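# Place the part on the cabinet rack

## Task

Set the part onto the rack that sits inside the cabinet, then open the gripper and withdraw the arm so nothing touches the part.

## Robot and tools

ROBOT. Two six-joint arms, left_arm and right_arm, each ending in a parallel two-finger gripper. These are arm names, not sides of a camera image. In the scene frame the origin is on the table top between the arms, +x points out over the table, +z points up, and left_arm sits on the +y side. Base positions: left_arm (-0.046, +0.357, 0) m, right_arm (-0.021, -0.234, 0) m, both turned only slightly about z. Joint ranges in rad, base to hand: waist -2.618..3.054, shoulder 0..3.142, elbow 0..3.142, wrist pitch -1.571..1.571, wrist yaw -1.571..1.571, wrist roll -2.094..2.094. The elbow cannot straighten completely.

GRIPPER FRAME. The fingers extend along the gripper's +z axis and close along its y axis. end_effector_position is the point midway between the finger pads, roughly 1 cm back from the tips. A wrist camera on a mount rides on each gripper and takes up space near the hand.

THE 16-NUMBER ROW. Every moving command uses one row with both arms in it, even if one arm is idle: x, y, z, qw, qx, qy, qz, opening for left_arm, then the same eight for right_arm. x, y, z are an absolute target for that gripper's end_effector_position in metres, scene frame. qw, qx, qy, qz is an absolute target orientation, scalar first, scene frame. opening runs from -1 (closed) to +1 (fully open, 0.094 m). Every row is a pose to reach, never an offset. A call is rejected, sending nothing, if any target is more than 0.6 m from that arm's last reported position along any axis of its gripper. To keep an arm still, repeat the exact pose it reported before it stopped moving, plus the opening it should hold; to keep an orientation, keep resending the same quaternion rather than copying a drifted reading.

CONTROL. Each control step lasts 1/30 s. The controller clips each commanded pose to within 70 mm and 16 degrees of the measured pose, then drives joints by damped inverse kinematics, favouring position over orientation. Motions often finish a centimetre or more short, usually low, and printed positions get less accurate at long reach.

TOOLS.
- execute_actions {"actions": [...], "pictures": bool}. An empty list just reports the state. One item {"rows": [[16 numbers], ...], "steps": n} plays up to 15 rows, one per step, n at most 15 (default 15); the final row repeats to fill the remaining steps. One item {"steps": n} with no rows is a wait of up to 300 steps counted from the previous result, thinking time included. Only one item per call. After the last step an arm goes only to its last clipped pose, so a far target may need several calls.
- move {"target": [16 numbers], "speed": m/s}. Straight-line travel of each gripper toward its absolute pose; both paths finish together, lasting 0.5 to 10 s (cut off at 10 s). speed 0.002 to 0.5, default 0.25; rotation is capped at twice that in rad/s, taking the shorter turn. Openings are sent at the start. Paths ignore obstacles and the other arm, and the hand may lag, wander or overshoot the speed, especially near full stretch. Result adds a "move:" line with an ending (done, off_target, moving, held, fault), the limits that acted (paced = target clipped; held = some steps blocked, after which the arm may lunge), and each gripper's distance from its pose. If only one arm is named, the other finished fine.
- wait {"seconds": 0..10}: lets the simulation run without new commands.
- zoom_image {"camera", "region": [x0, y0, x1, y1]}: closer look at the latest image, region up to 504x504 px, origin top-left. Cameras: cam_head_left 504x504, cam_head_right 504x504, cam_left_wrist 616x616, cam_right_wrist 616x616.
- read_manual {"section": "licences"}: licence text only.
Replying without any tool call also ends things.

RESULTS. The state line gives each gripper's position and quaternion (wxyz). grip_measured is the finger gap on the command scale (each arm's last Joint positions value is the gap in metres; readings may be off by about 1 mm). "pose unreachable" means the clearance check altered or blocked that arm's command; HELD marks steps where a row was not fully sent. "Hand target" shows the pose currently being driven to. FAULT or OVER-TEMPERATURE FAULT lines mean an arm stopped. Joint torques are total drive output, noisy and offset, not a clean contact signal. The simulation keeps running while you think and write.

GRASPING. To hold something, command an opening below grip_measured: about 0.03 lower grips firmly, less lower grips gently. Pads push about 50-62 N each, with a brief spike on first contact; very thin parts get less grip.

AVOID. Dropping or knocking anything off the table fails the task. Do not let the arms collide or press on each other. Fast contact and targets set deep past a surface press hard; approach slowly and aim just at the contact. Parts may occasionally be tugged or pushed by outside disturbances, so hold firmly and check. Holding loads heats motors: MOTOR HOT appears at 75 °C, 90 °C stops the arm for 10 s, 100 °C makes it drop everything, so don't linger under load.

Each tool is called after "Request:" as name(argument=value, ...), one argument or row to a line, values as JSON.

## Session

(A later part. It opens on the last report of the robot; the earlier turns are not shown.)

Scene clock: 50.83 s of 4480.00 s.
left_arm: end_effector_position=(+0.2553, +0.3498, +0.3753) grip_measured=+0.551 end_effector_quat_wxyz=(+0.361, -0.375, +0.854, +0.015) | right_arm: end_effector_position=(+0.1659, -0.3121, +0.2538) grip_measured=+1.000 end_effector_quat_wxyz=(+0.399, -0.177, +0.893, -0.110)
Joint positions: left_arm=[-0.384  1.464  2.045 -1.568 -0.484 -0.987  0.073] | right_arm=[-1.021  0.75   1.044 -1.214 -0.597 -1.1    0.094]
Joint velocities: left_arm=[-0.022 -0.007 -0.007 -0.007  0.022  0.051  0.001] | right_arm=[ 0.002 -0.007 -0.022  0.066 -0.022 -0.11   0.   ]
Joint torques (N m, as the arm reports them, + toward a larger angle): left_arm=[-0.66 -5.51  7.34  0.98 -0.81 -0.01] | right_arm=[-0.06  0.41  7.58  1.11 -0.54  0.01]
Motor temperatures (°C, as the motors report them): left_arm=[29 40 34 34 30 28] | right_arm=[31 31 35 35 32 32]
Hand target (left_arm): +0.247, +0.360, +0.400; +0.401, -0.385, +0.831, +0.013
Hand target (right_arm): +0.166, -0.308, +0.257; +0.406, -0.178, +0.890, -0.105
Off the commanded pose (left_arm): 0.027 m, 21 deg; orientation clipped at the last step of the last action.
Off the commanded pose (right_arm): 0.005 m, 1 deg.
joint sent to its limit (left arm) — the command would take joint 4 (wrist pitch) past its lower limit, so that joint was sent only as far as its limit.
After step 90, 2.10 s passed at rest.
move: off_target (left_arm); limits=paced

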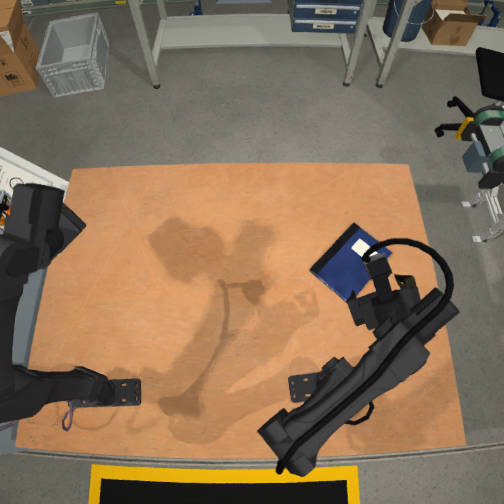

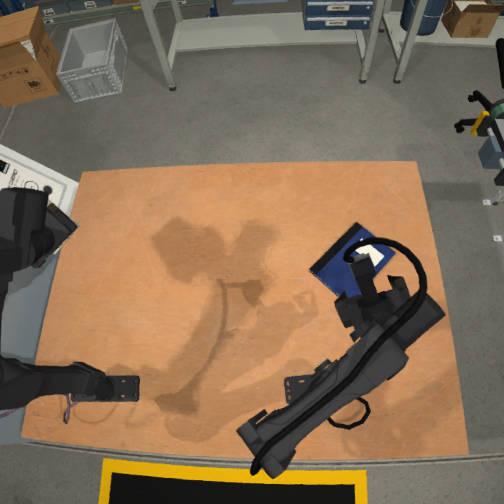

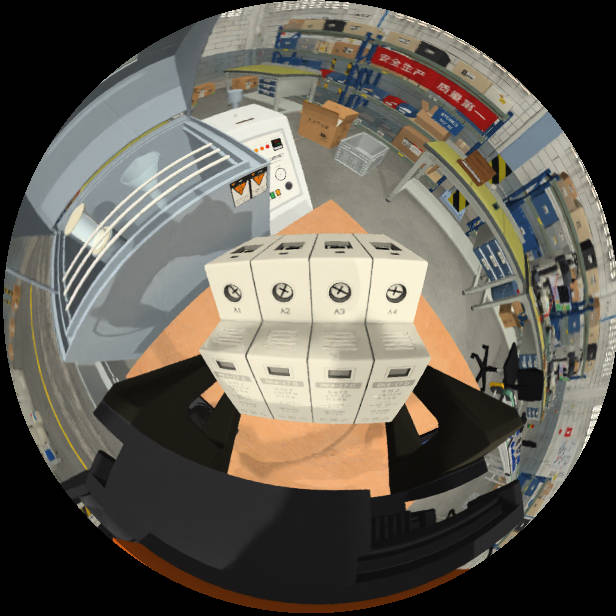

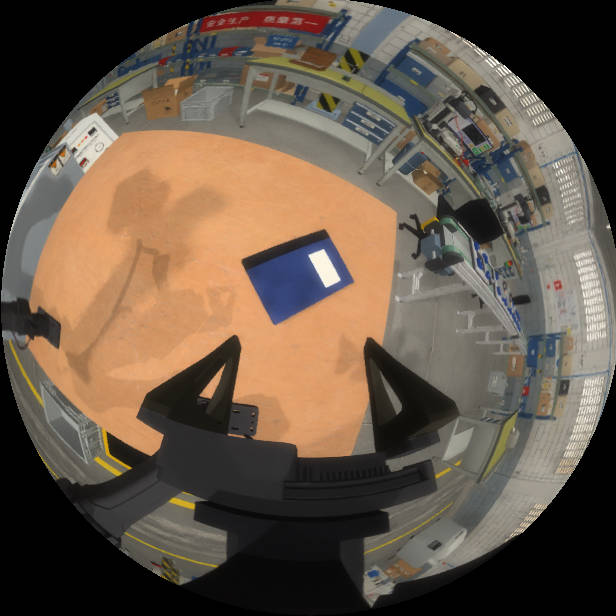

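Request:
move(
  target=[0.12,0.56,0.43,0.331,-0.462,0.80,0.19,0.52,0.166,-0.308,0.257,0.406,-0.178,0.890,-0.105,1],
  speed=0.15,
)

Scene clock: 56.13 s of 4480.00 s.
left_arm: end_effector_position=(+0.1243, +0.5626, +0.4142) grip_measured=+0.552 end_effector_quat_wxyz=(+0.339, -0.456, +0.802, +0.187) | right_arm: end_effector_position=(+0.1659, -0.3121, +0.2538) grip_measured=+1.000 end_effector_quat_wxyz=(+0.399, -0.177, +0.893, -0.110)
Joint positions: left_arm=[ 0.666  1.338  2.11  -1.567 -0.198 -0.21   0.073] | right_arm=[-1.021  0.75   1.044 -1.214 -0.597 -1.1    0.094]
Joint velocities: left_arm=[-0.002 -0.022 -0.017 -0.022 -0.051  0.007  0.001] | right_arm=[-0.007 -0.002  0.007 -0.051 -0.037 -0.11   0.   ]
Joint torques (N m, as the arm reports them, + toward a larger angle): left_arm=[ 0.78 -2.49  6.98  1.23 -0.2   0.08] | right_arm=[-0.07  0.41  7.53  1.1  -0.54  0.01]
Motor temperatures (°C, as the motors report them): left_arm=[29 38 34 35 31 28] | right_arm=[31 31 35 35 32 32]
Hand target (left_arm): +0.117, +0.561, +0.430; +0.359, -0.454, +0.791, +0.200
Hand target (right_arm): +0.166, -0.308, +0.257; +0.406, -0.178, +0.890, -0.105
Off the commanded pose (left_arm): 0.017 m, 1 deg.
Off the commanded pose (right_arm): 0.005 m, 1 deg.
joint sent to its limit (left arm) — the command would take joint 4 (wrist pitch) past its lower limit, so that joint was sent only as far as its limit.
move: off_target (left_arm)

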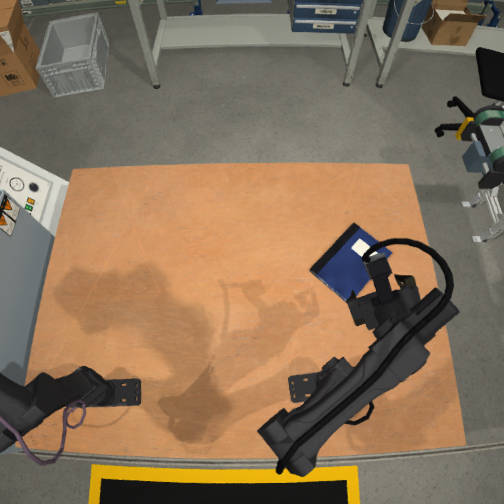

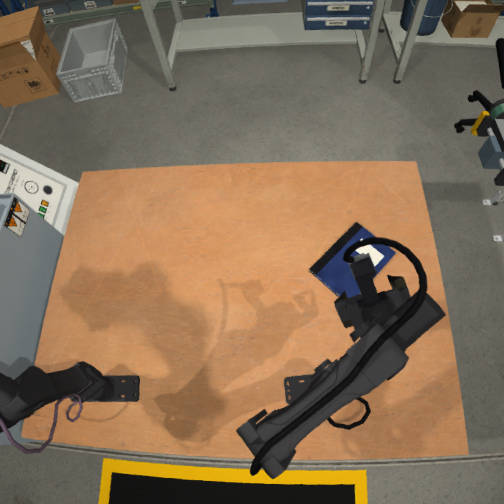

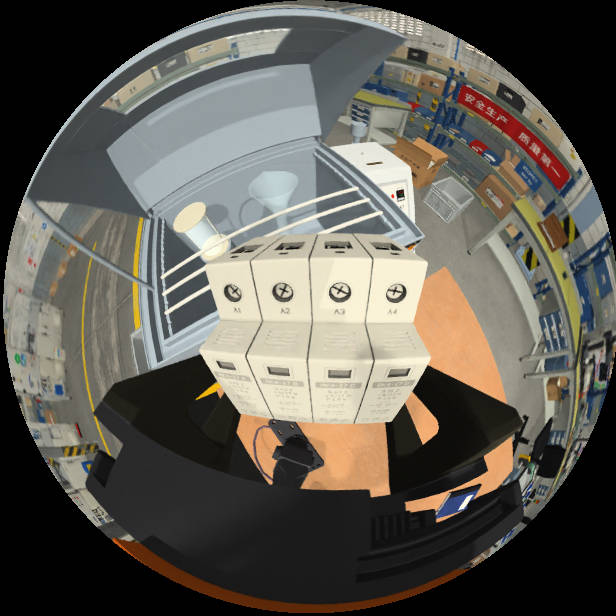

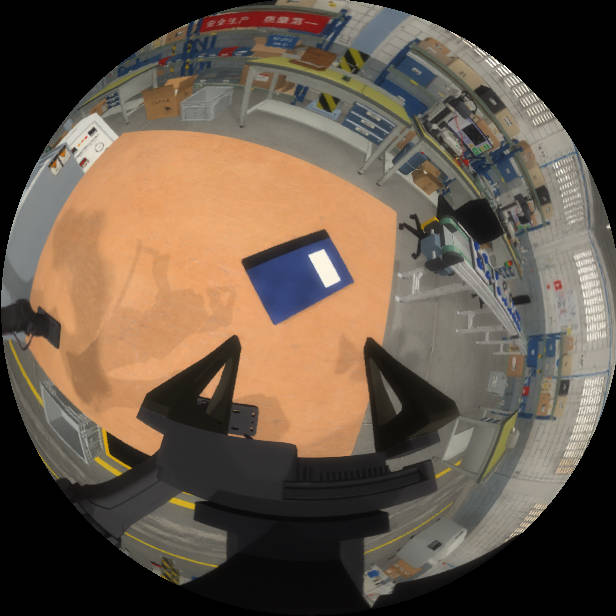

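Request:
move(
  target=[0.12,0.56,0.43,0.331,-0.462,0.80,0.19,0.52,0.25,0.05,0.36,0.455,-0.542,0.542,0.455,1],
)

Scene clock: 62.43 s of 4480.00 s.
left_arm: end_effector_position=(+0.1279, +0.5639, +0.4097) grip_measured=+0.552 end_effector_quat_wxyz=(+0.332, -0.454, +0.806, +0.182) | right_arm: end_effector_position=(+0.2580, +0.0457, +0.3514) grip_measured=+1.000 end_effector_quat_wxyz=(+0.458, -0.536, +0.550, +0.449)
Joint positions: left_arm=[ 0.666  1.348  2.104 -1.567 -0.189 -0.208  0.073] | right_arm=[ 0.255  1.424  1.319 -0.346 -1.151 -0.414  0.094]
Joint velocities: left_arm=[-0.012  0.002  0.007  0.007 -0.051 -0.051 -0.   ] | right_arm=[ 0.002  0.007  0.007 -0.037 -0.125  0.037  0.   ]
Joint torques (N m, as the arm reports them, + toward a larger angle): left_arm=[-0.44 -3.37  7.18  1.2  -0.32 -0.01] | right_arm=[ 0.73 -4.95 10.71  1.37 -0.43  0.06]
Motor temperatures (°C, as the motors report them): left_arm=[29 37 34 36 31 28] | right_arm=[31 31 36 35 32 32]
Hand target (left_arm): +0.120, +0.560, +0.429; +0.359, -0.454, +0.791, +0.197
Hand target (right_arm): +0.256, +0.049, +0.360; -0.461, +0.541, -0.538, -0.454
Off the commanded pose (left_arm): 0.022 m, 1 deg.
Off the commanded pose (right_arm): 0.013 m, 1 deg.
joint sent to its limit (left arm) — the command would take joint 4 (wrist pitch) past its lower limit, so that joint was sent only as far as its limit.
move: off_target (left_arm, right_arm)

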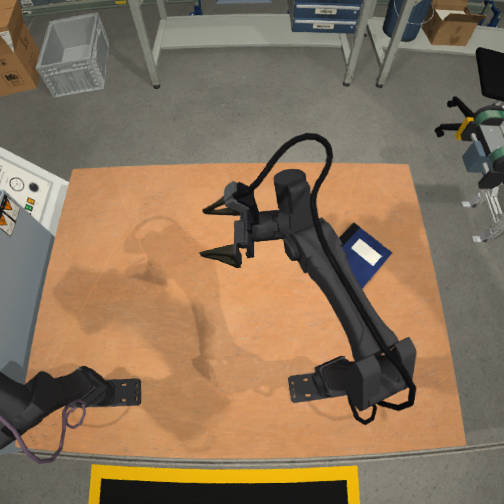

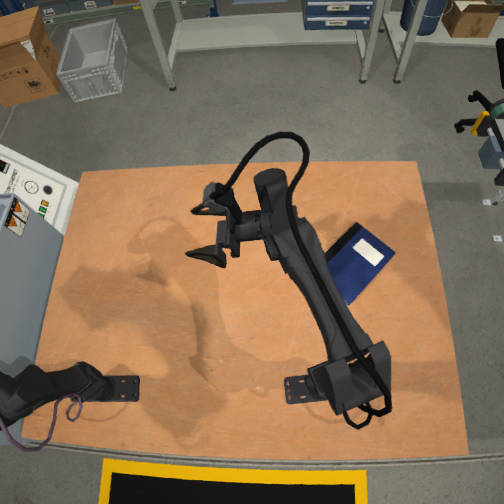

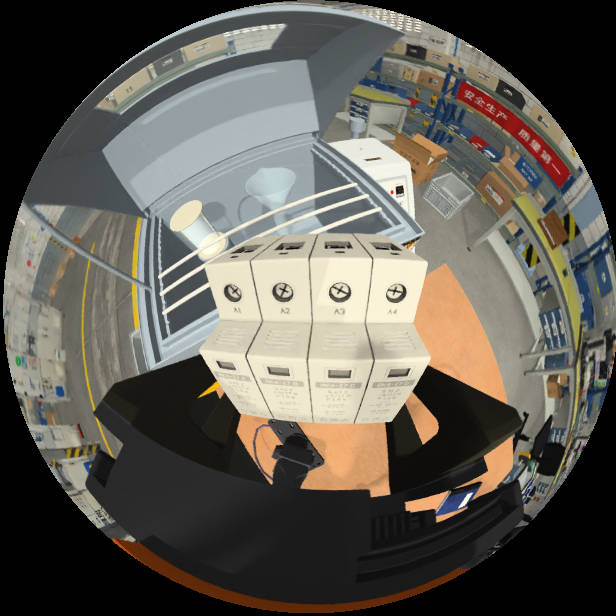

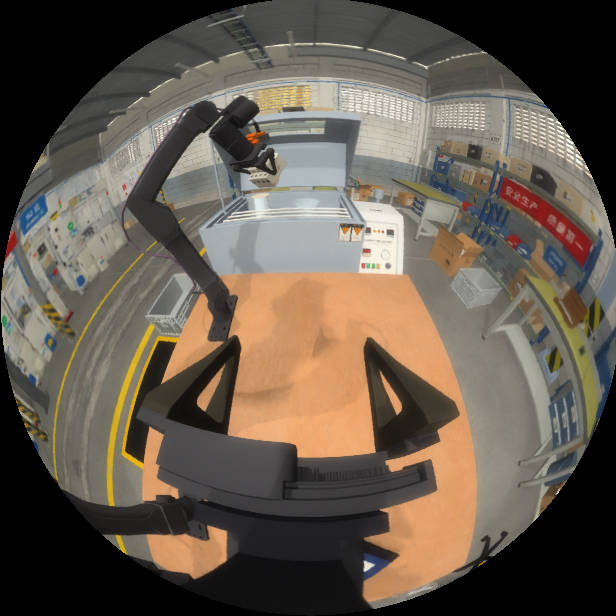

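Request:
zoom_image(
  camera="cam_right_wrist",
  region=[120, 80, 420, 340],
)

Region (120, 80, 420, 340) of cam_right_wrist's 616x616 image, scaled by 1.680, with more detail than that image has; it fills the top 437 rows of this view, and the rest is white.

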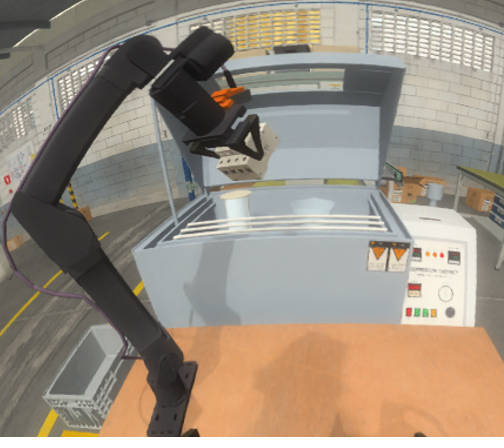

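Request:
move(
  target=[0.20,0.62,0.31,0,0,1,0,0.52,0.25,0.05,0.36,0.455,-0.542,0.542,0.455,1],
  speed=0.1,
)

Request:
zoom_image(
  camera="cam_right_wrist",
  region=[180, 120, 400, 280],
)

Scene clock: 74.00 s of 4480.00 s.
left_arm: end_effector_position=(+0.1964, +0.6237, +0.2869) grip_measured=+0.553 end_effector_quat_wxyz=(+0.124, -0.015, +0.984, +0.127) | right_arm: end_effector_position=(+0.2557, +0.0482, +0.3516) grip_measured=+1.000 end_effector_quat_wxyz=(+0.456, -0.538, +0.547, +0.451)
Joint positions: left_arm=[ 0.757  1.74   2.093 -1.568  0.008  0.802  0.073] | right_arm=[ 0.264  1.424  1.319 -0.344 -1.15  -0.411  0.094]
Joint velocities: left_arm=[-0.007  0.007 -0.017 -0.007 -0.066  0.037  0.001] | right_arm=[-0.012 -0.017  0.022 -0.066 -0.007  0.007  0.   ]
Joint torques (N m, as the arm reports them, + toward a larger angle): left_arm=[-0.82 -7.63  8.21  0.69 -0.06  0.06] | right_arm=[ 0.79 -6.05 10.34  1.15 -0.37  0.02]
Motor temperatures (°C, as the motors report them): left_arm=[29 36 34 36 30 28] | right_arm=[31 32 36 36 32 32]
Hand target (left_arm): +0.199, +0.621, +0.308; +0.146, -0.005, +0.978, +0.151
Hand target (right_arm): +0.250, +0.050, +0.360; -0.455, +0.541, -0.541, -0.455
Off the commanded pose (left_arm): 0.024 m, 20 deg; orientation clipped at the last step of the last action.
Off the commanded pose (right_arm): 0.010 m, 1 deg.
joint sent to its limit (left arm) — the command would take joint 4 (wrist pitch) past its lower limit, so that joint was sent only as far as its limit.
After step 90, 1.77 s passed at rest.
move: off_target (left_arm); limits=paced

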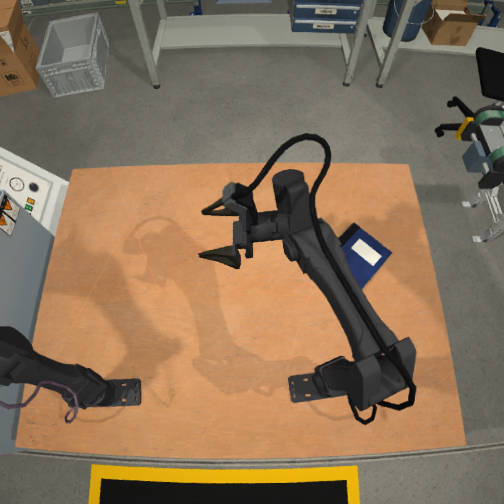

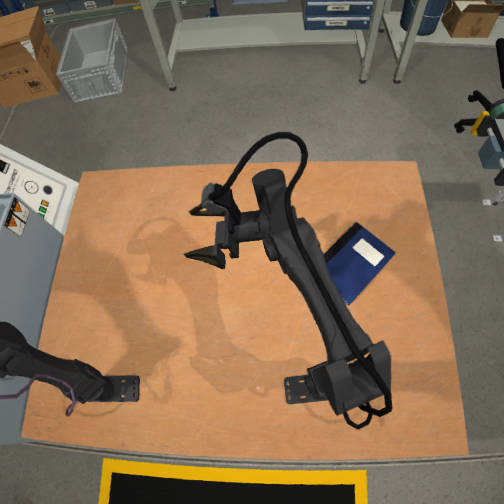

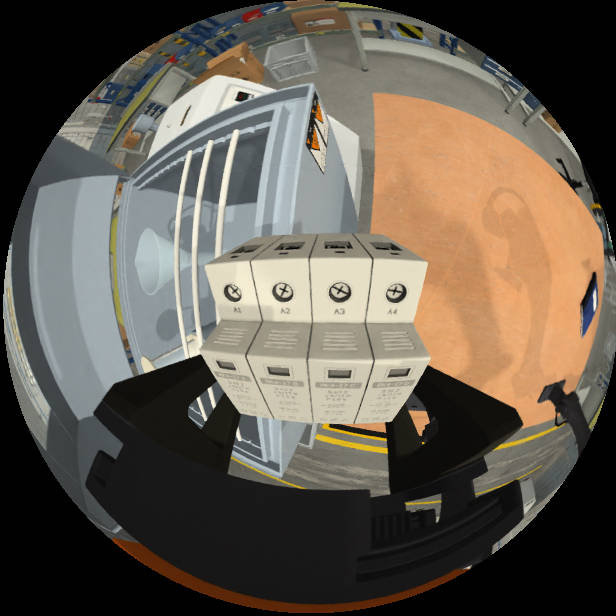

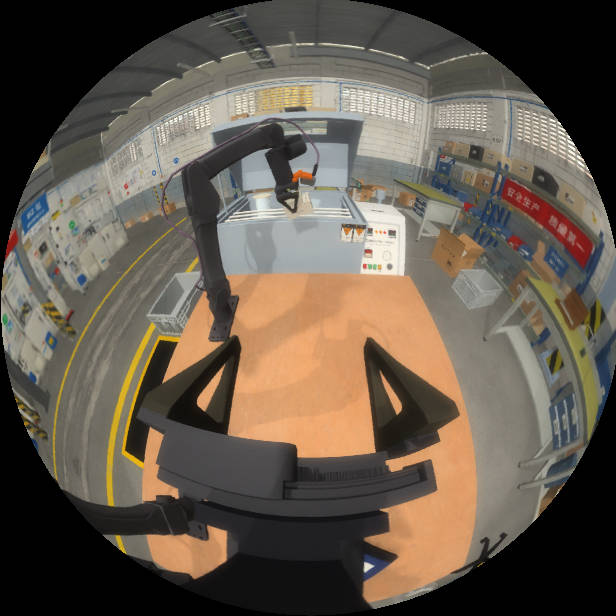

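Region (180, 120, 400, 280) of cam_right_wrist's 616x616 image, scaled by 2.291, with more detail than that image has; it fills the top 367 rows of this view, and the rest is white.

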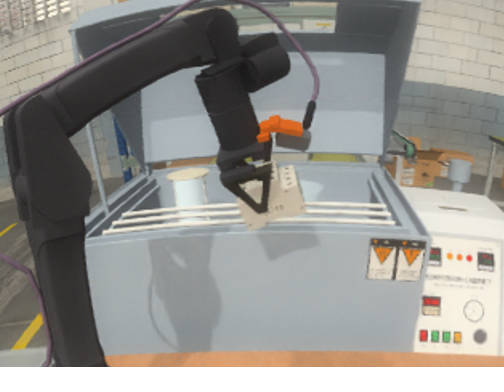

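Request:
move(
  target=[0.10,0.70,0.335,0.18,-0.684,0.684,0.18,0.52,0.25,0.05,0.36,0.455,-0.542,0.542,0.455,1],
  speed=0.08,
)

Request:
zoom_image(
  camera="cam_right_wrist",
  region=[180, 120, 400, 280],
)

Scene clock: 91.30 s of 4480.00 s.
left_arm: end_effector_position=(+0.1081, +0.6959, +0.3111) grip_measured=+0.551 end_effector_quat_wxyz=(+0.171, -0.672, +0.702, +0.162) | right_arm: end_effector_position=(+0.2558, +0.0482, +0.3515) grip_measured=+1.000 end_effector_quat_wxyz=(+0.456, -0.538, +0.548, +0.451)
Joint positions: left_arm=[ 0.963  1.762  2.187 -1.568 -0.214 -0.441  0.073] | right_arm=[ 0.264  1.424  1.319 -0.345 -1.149 -0.411  0.094]
Joint velocities: left_arm=[-0.012 -0.012  0.002 -0.007 -0.051 -0.081  0.   ] | right_arm=[-0.017 -0.007 -0.012 -0.066 -0.022 -0.007  0.   ]
Joint torques (N m, as the arm reports them, + toward a larger angle): left_arm=[ 0.72 -7.63  8.18  0.79 -0.47 -0.05] | right_arm=[ 0.79 -6.12 10.33  1.14 -0.37  0.01]
Motor temperatures (°C, as the motors report them): left_arm=[29 38 35 36 30 28] | right_arm=[31 32 37 36 32 32]
Hand target (left_arm): +0.098, +0.698, +0.334; -0.197, +0.679, -0.682, -0.186
Hand target (right_arm): +0.250, +0.050, +0.360; -0.455, +0.541, -0.541, -0.455
Off the commanded pose (left_arm): 0.026 m, 3 deg.
Off the commanded pose (right_arm): 0.010 m, 1 deg.
joint sent to its limit (left arm) — the command would take joint 4 (wrist pitch) past its lower limit, so that joint was sent only as far as its limit.
After step 90, 4.50 s passed at rest.
move: off_target (left_arm)

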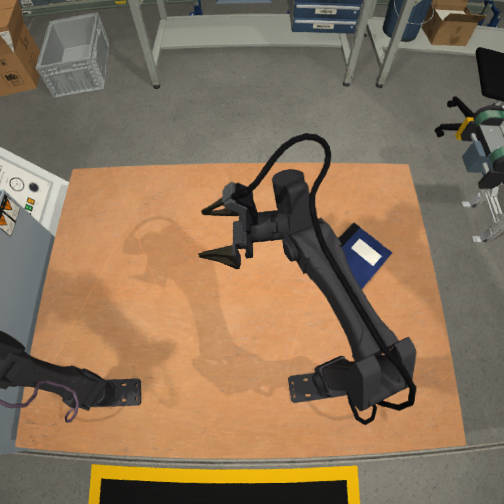

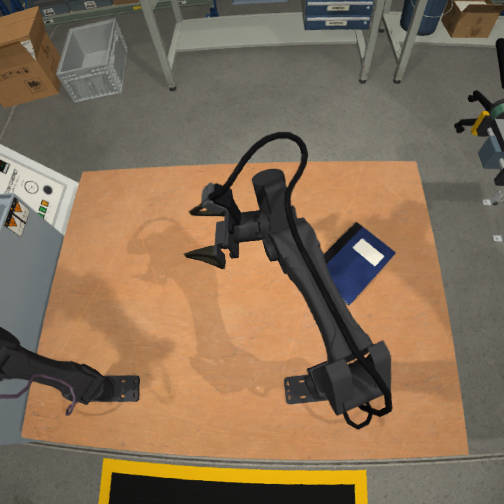

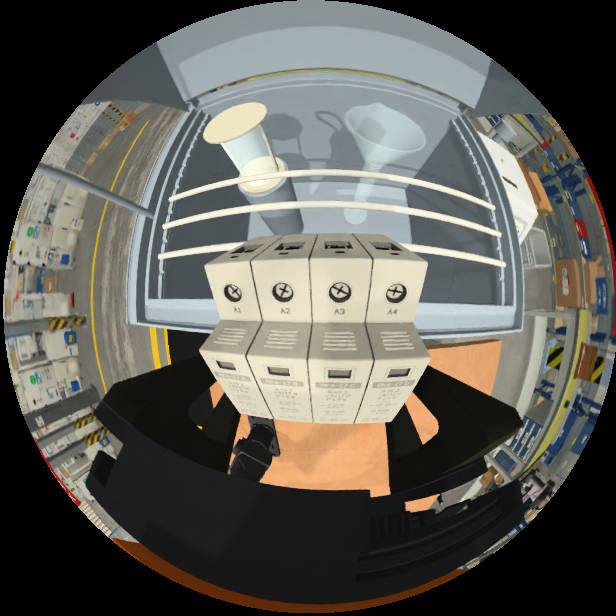

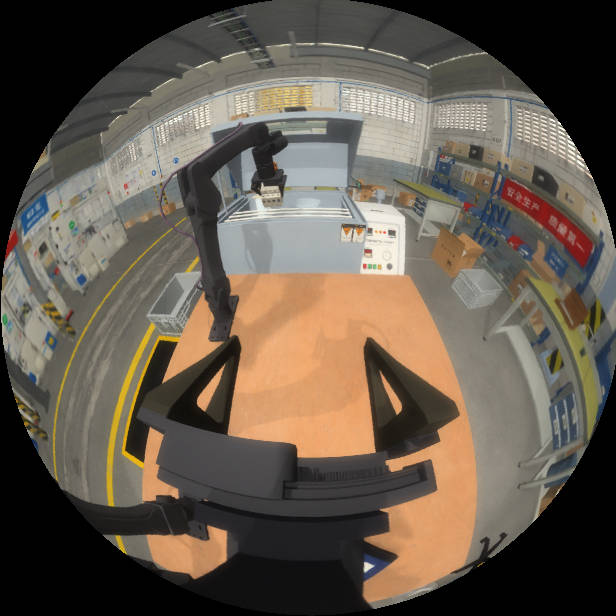

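Region (180, 120, 400, 280) of cam_right_wrist's 616x616 image, scaled by 2.291, with more detail than that image has; it fills the top 367 rows of this view, and the rest is white.

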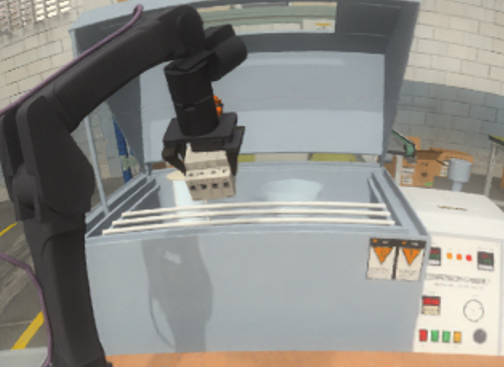

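Request:
move(
  target=[0.09,0.78,0.325,0.12,-0.697,0.697,0.12,0.52,0.25,0.05,0.36,0.455,-0.542,0.542,0.455,1],
  speed=0.06,
)

Request:
zoom_image(
  camera="cam_right_wrist",
  region=[180, 120, 400, 280],
)

Scene clock: 95.63 s of 4480.00 s.
left_arm: end_effector_position=(+0.0933, +0.7807, +0.2960) grip_measured=+0.551 end_effector_quat_wxyz=(+0.186, -0.682, +0.691, +0.150) | right_arm: end_effector_position=(+0.2559, +0.0482, +0.3515) grip_measured=+1.000 end_effector_quat_wxyz=(+0.456, -0.537, +0.548, +0.450)
Joint positions: left_arm=[ 1.127  2.05   2.516 -1.568 -0.117 -0.325  0.073] | right_arm=[ 0.264  1.424  1.319 -0.345 -1.149 -0.411  0.094]
Joint velocities: left_arm=[ 0.002  0.002  0.012  0.022  0.037 -0.037 -0.   ] | right_arm=[ 0.002 -0.012  0.012  0.007  0.037 -0.081  0.   ]
Joint torques (N m, as the arm reports them, + toward a larger angle): left_arm=[  0.58 -10.4    8.16   0.86  -0.16   0.12] | right_arm=[ 0.79 -6.07 10.35  1.16 -0.38  0.01]
Motor temperatures (°C, as the motors report them): left_arm=[29 38 36 36 31 28] | right_arm=[31 33 37 36 32 32]
Hand target (left_arm): +0.088, +0.779, +0.323; -0.217, +0.676, -0.683, -0.170
Hand target (right_arm): +0.250, +0.050, +0.360; -0.455, +0.541, -0.542, -0.455
Off the commanded pose (left_arm): 0.029 m, 8 deg.
Off the commanded pose (right_arm): 0.011 m, 1 deg.
joint sent to its limit (left arm) — the command would take joint 4 (wrist pitch) past its lower limit, so that joint was sent only as far as its limit.
move: off_target (left_arm, right_arm)

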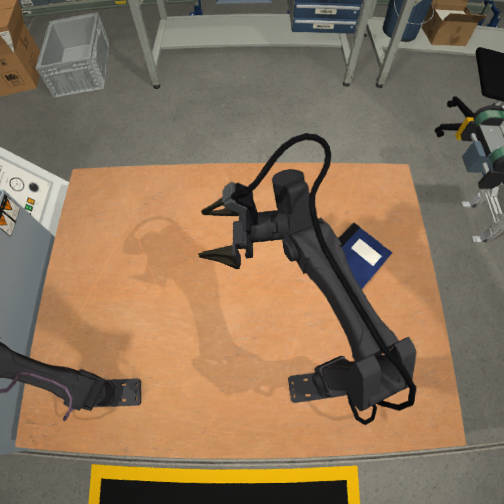

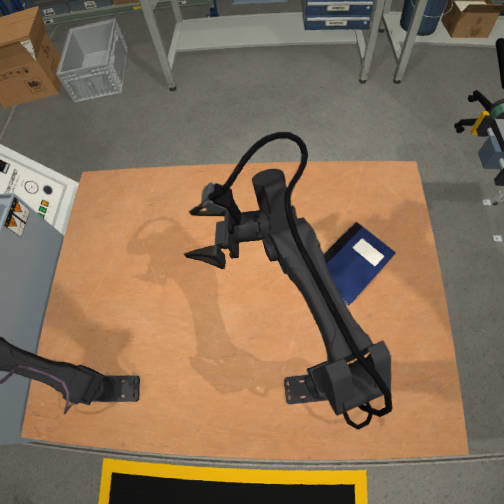

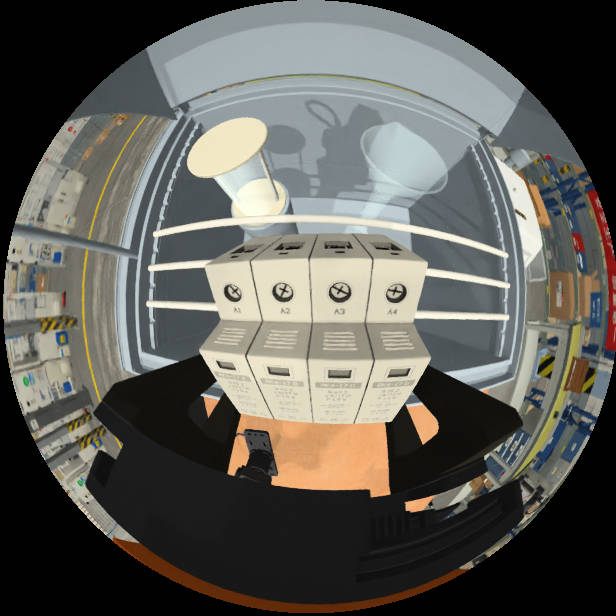

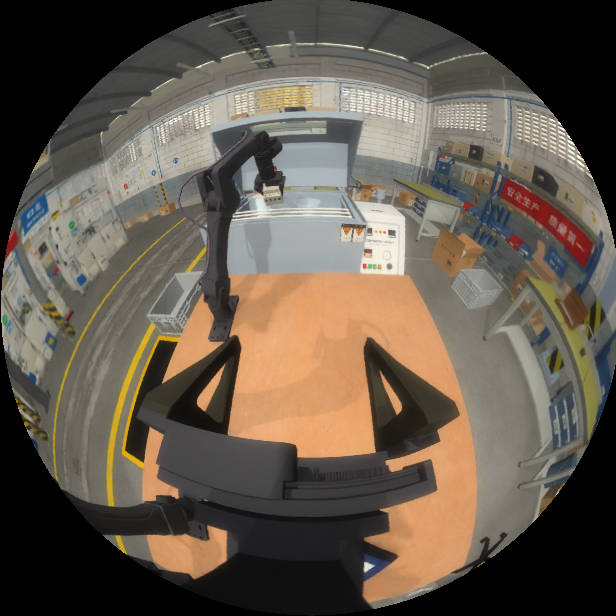

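Region (180, 120, 400, 280) of cam_right_wrist's 616x616 image, scaled by 2.291, with more detail than that image has; it fills the top 367 rows of this view, and the rest is white.

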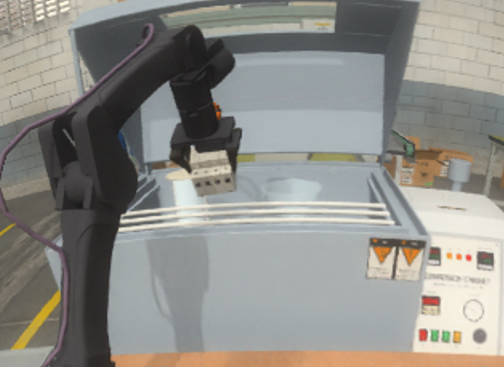

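Request:
move(
  target=[0.09,0.765,0.285,0.06,-0.704,0.704,0.06,0.52,0.25,0.05,0.36,0.455,-0.542,0.542,0.455,1],
  speed=0.03,
)

Request:
zoom_image(
  camera="cam_right_wrist",
  region=[200, 140, 350, 260],
)

Scene clock: 107.30 s of 4480.00 s.
left_arm: end_effector_position=(+0.0977, +0.7707, +0.2564) grip_measured=+0.551 end_effector_quat_wxyz=(+0.141, -0.687, +0.706, +0.099) | right_arm: end_effector_position=(+0.2560, +0.0481, +0.3514) grip_measured=+1.000 end_effector_quat_wxyz=(+0.456, -0.537, +0.548, +0.450)
Joint positions: left_arm=[ 1.133  2.056  2.396 -1.568 -0.059 -0.324  0.073] | right_arm=[ 0.264  1.424  1.319 -0.345 -1.148 -0.411  0.094]
Joint velocities: left_arm=[-0.002  0.002 -0.007 -0.051 -0.11   0.007 -0.001] | right_arm=[-0.012 -0.002 -0.007  0.007  0.037 -0.066  0.   ]
Joint torques (N m, as the arm reports them, + toward a larger angle): left_arm=[  0.79 -12.71   5.9    0.67  -0.1   -0.03] | right_arm=[ 0.78 -6.05 10.33  1.16 -0.38  0.01]
Motor temperatures (°C, as the motors report them): left_arm=[29 42 35 36 30 28] | right_arm=[31 33 37 36 32 32]
Hand target (left_arm): +0.090, +0.765, +0.284; -0.171, +0.690, -0.694, -0.114
Hand target (right_arm): +0.250, +0.050, +0.360; -0.455, +0.541, -0.541, -0.455
Off the commanded pose (left_arm): 0.030 m, 11 deg.
Off the commanded pose (right_arm): 0.011 m, 1 deg.
joint sent to its limit (left arm) — the command would take joint 4 (wrist pitch) past its lower limit, so that joint was sent only as far as its limit.
After step 90, 3.07 s passed at rest.
move: off_target (left_arm, right_arm)

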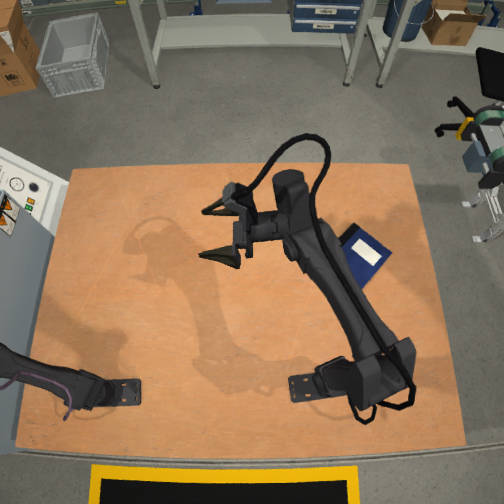

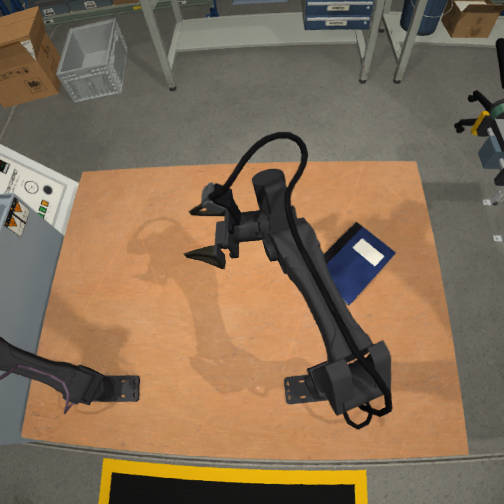

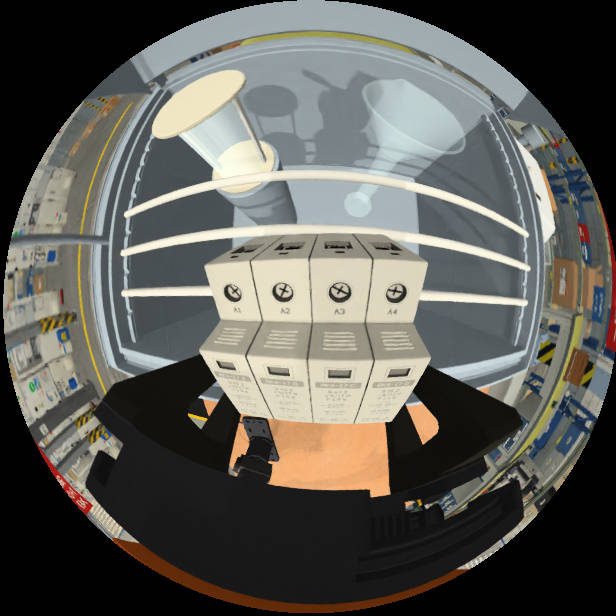

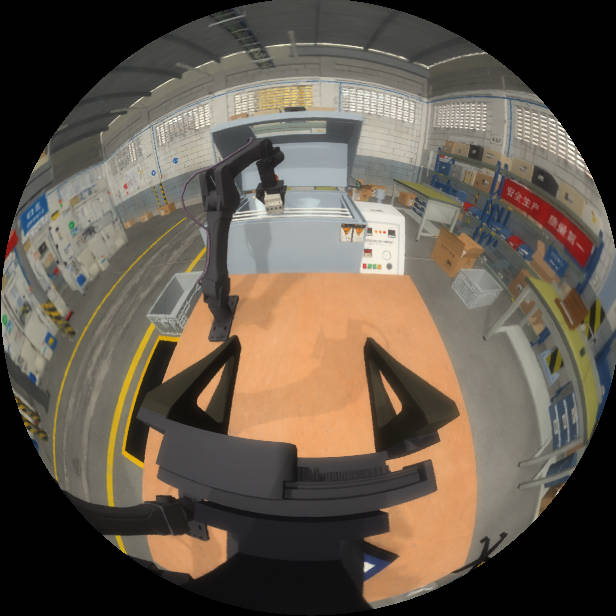

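Region (200, 140, 350, 260) of cam_right_wrist's 616x616 image, scaled by 3.360, with more detail than that image has; it fills the top 403 rows of this view, and the rest is white.

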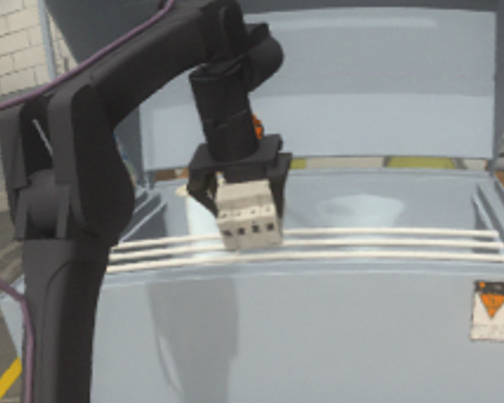

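Request:
zoom_image(
  camera="cam_right_wrist",
  region=[225, 180, 325, 240],
)

Request:
zoom_image(
  camera="cam_left_wrist",
  region=[60, 150, 300, 450],
)

Region (225, 180, 325, 240) of cam_right_wrist's 616x616 image, scaled by 5.040, with more detail than that image has; it fills the top 302 rows of this view, and the rest is white.

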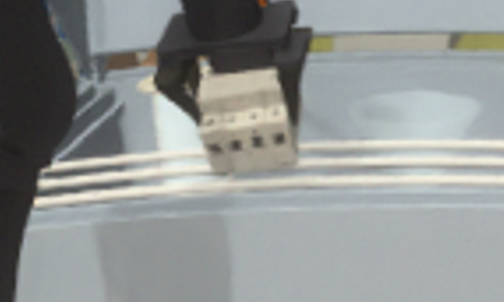

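Region (60, 150, 300, 450) of cam_left_wrist's 616x616 image, scaled by 1.680, with more detail than that image has; it fills the left 403 columns of this view, and the rest is white.

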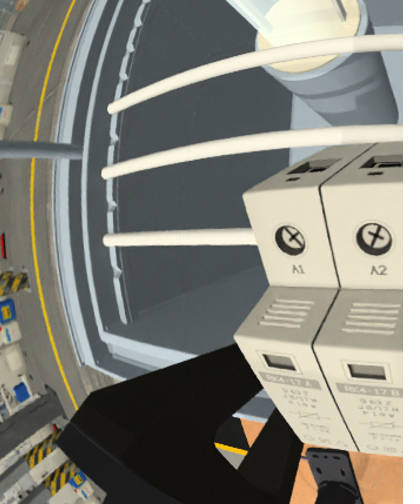

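Request:
move(
  target=[0.09,0.805,0.285,0.03,-0.706,0.706,0.03,0.52,0.25,0.05,0.36,0.455,-0.542,0.542,0.455,1],
  speed=0.03,
)

Request:
zoom_image(
  camera="cam_right_wrist",
  region=[225, 180, 325, 240],
)

Scene clock: 122.37 s of 4480.00 s.
left_arm: end_effector_position=(+0.0936, +0.8032, +0.2567) grip_measured=+0.551 end_effector_quat_wxyz=(-0.168, +0.692, -0.695, -0.102) | right_arm: end_effector_position=(+0.2562, +0.0481, +0.3514) grip_measured=+1.000 end_effector_quat_wxyz=(+0.456, -0.537, +0.548, +0.450)
Joint positions: left_arm=[ 1.178  2.167  2.559 -1.568 -0.029 -0.307  0.073] | right_arm=[ 0.264  1.424  1.319 -0.345 -1.147 -0.411  0.094]
Joint velocities: left_arm=[-0.002  0.002  0.012  0.022 -0.022  0.051  0.   ] | right_arm=[ 0.002  0.007 -0.012  0.037 -0.007 -0.007  0.   ]
Joint torques (N m, as the arm reports them, + toward a larger angle): left_arm=[  0.72 -11.37   8.24   0.75  -0.02   0.11] | right_arm=[ 0.82 -6.03 10.33  1.16 -0.39  0.02]
Motor temperatures (°C, as the motors report them): left_arm=[29 45 36 36 30 28] | right_arm=[31 33 38 37 32 32]
Hand target (left_arm): +0.089, +0.803, +0.284; -0.200, +0.686, -0.689, -0.120
Hand target (right_arm): +0.250, +0.050, +0.360; -0.455, +0.541, -0.541, -0.455
Off the commanded pose (left_arm): 0.029 m, 18 deg; orientation clipped at the last step of the last action.
Off the commanded pose (right_arm): 0.011 m, 1 deg.
joint sent to its limit (left arm) — the command would take joint 4 (wrist pitch) past its lower limit, so that joint was sent only as far as its limit.
After step 90, 7.40 s passed at rest.
move: off_target (left_arm, right_arm); limits=paced

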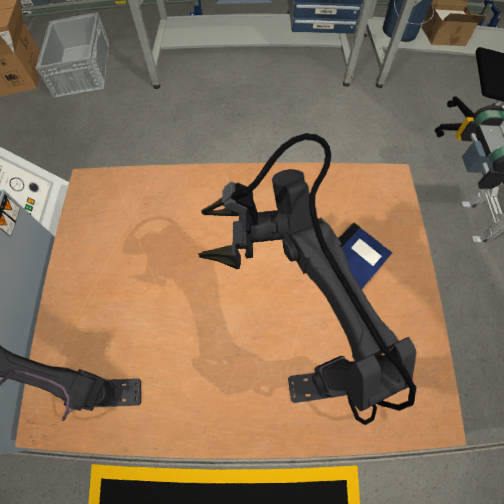

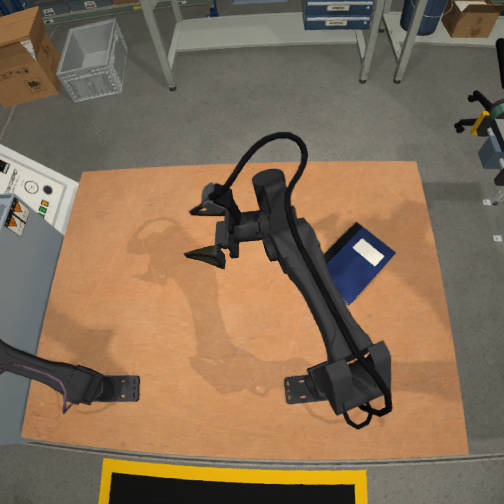

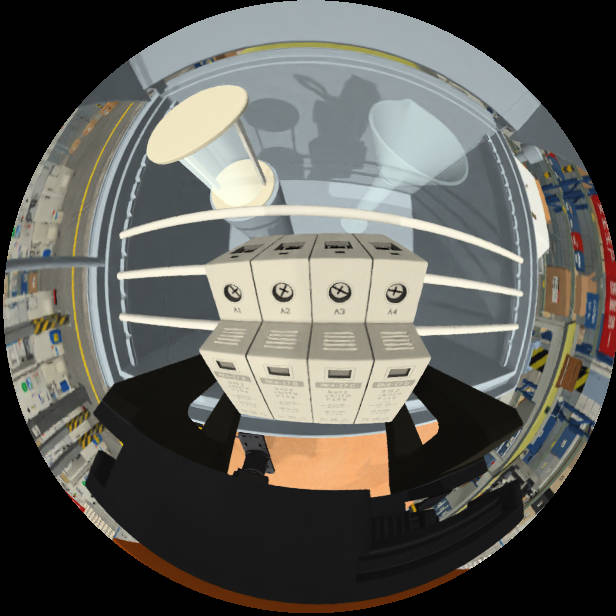

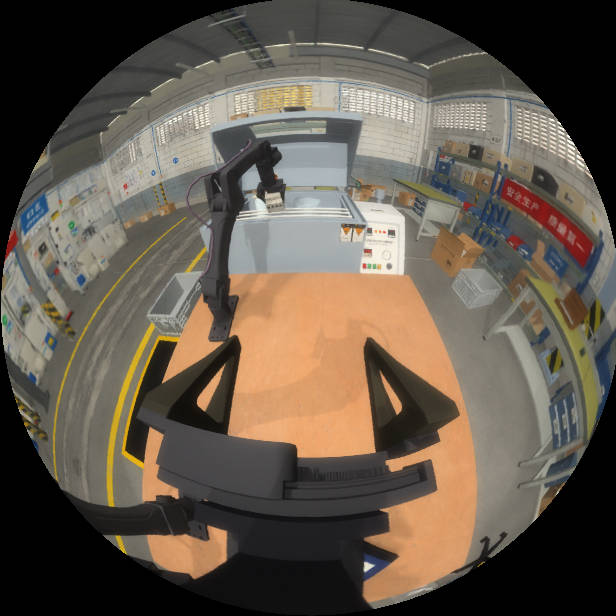

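Region (225, 180, 325, 240) of cam_right_wrist's 616x616 image, scaled by 5.040, with more detail than that image has; it fills the top 302 rows of this view, and the rest is white.

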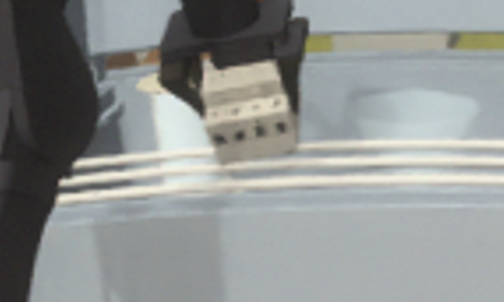

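Request:
move(
  target=[0.09,0.82,0.265,0.06,-0.704,0.704,0.06,0.52,0.25,0.05,0.36,0.455,-0.542,0.542,0.455,1],
  speed=0.02,
)

Request:
zoom_image(
  camera="cam_right_wrist",
  region=[225, 180, 325, 240],
)

Scene clock: 133.23 s of 4480.00 s.
left_arm: end_effector_position=(+0.0972, +0.8163, +0.2370) grip_measured=+0.551 end_effector_quat_wxyz=(-0.155, +0.693, -0.697, -0.098) | right_arm: end_effector_position=(+0.2563, +0.0481, +0.3513) grip_measured=+1.000 end_effector_quat_wxyz=(+0.456, -0.537, +0.549, +0.450)
Joint positions: left_arm=[ 1.178  2.242  2.607 -1.568 -0.033 -0.304  0.073] | right_arm=[ 0.264  1.424  1.319 -0.345 -1.146 -0.411  0.094]
Joint velocities: left_arm=[-0.007 -0.012  0.002  0.007  0.037 -0.037 -0.   ] | right_arm=[-0.007  0.002 -0.012 -0.051 -0.037 -0.095  0.   ]
Joint torques (N m, as the arm reports them, + toward a larger angle): left_arm=[  0.82 -11.74   8.22   0.71  -0.21   0.12] | right_arm=[ 0.76 -6.07 10.38  1.17 -0.41  0.01]
Motor temperatures (°C, as the motors report them): left_arm=[29 46 36 36 30 28] | right_arm=[31 33 38 37 32 32]
Hand target (left_arm): +0.089, +0.818, +0.264; -0.182, +0.689, -0.691, -0.123
Hand target (right_arm): +0.250, +0.050, +0.360; -0.455, +0.541, -0.541, -0.455
Off the commanded pose (left_arm): 0.029 m, 12 deg.
Off the commanded pose (right_arm): 0.011 m, 1 deg.
joint sent to its limit (left arm) — the command would take joint 4 (wrist pitch) past its lower limit, so that joint was sent only as far as its limit.
After step 90, 1.80 s passed at rest.
move: off_target (left_arm, right_arm)

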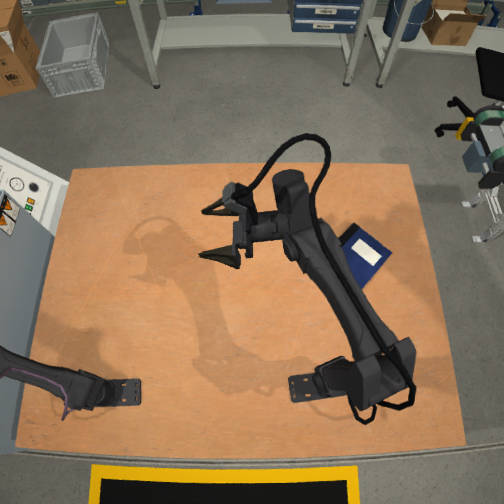

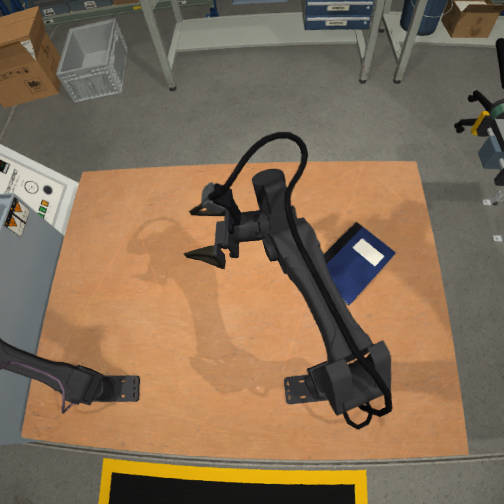

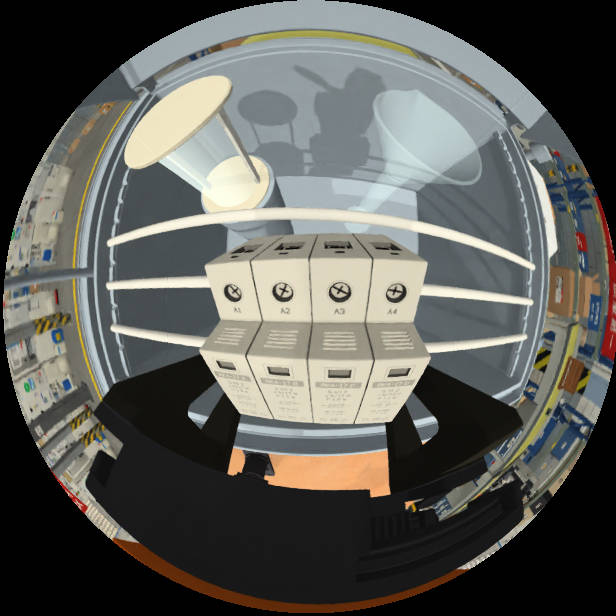

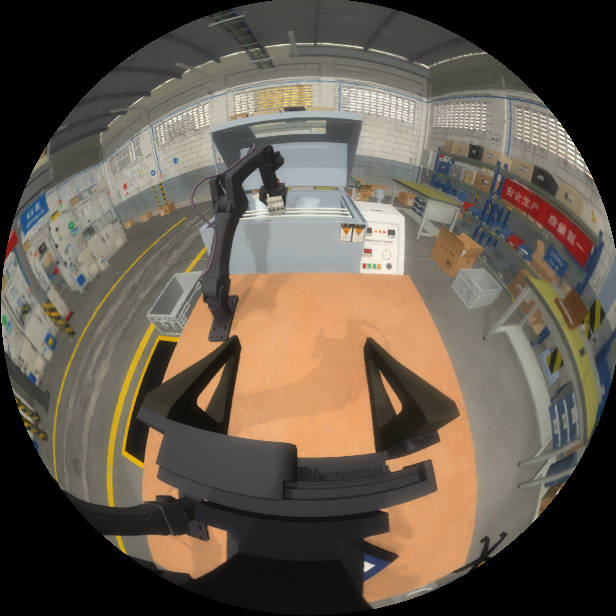

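Region (225, 180, 325, 240) of cam_right_wrist's 616x616 image, scaled by 5.040, with more detail than that image has; it fills the top 302 rows of this view, and the rest is white.

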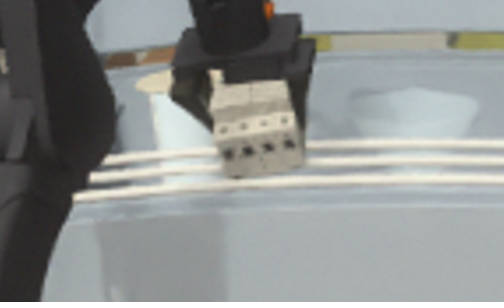

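Request:
zoom_image(
  camera="cam_left_wrist",
  region=[90, 200, 330, 460],
)

Region (90, 200, 330, 460) of cam_left_wrist's 616x616 image, scaled by 1.938, with more detail than that image has; it fills the left 465 columns of this view, and the rest is white.

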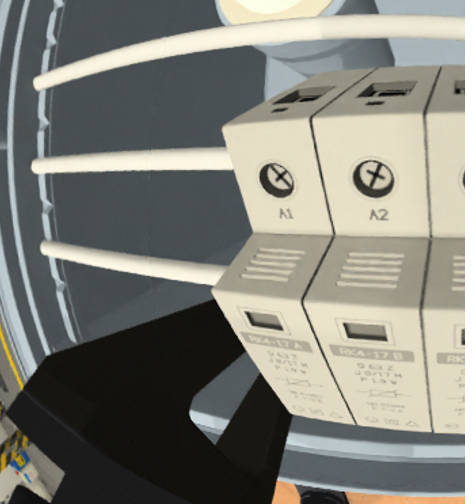

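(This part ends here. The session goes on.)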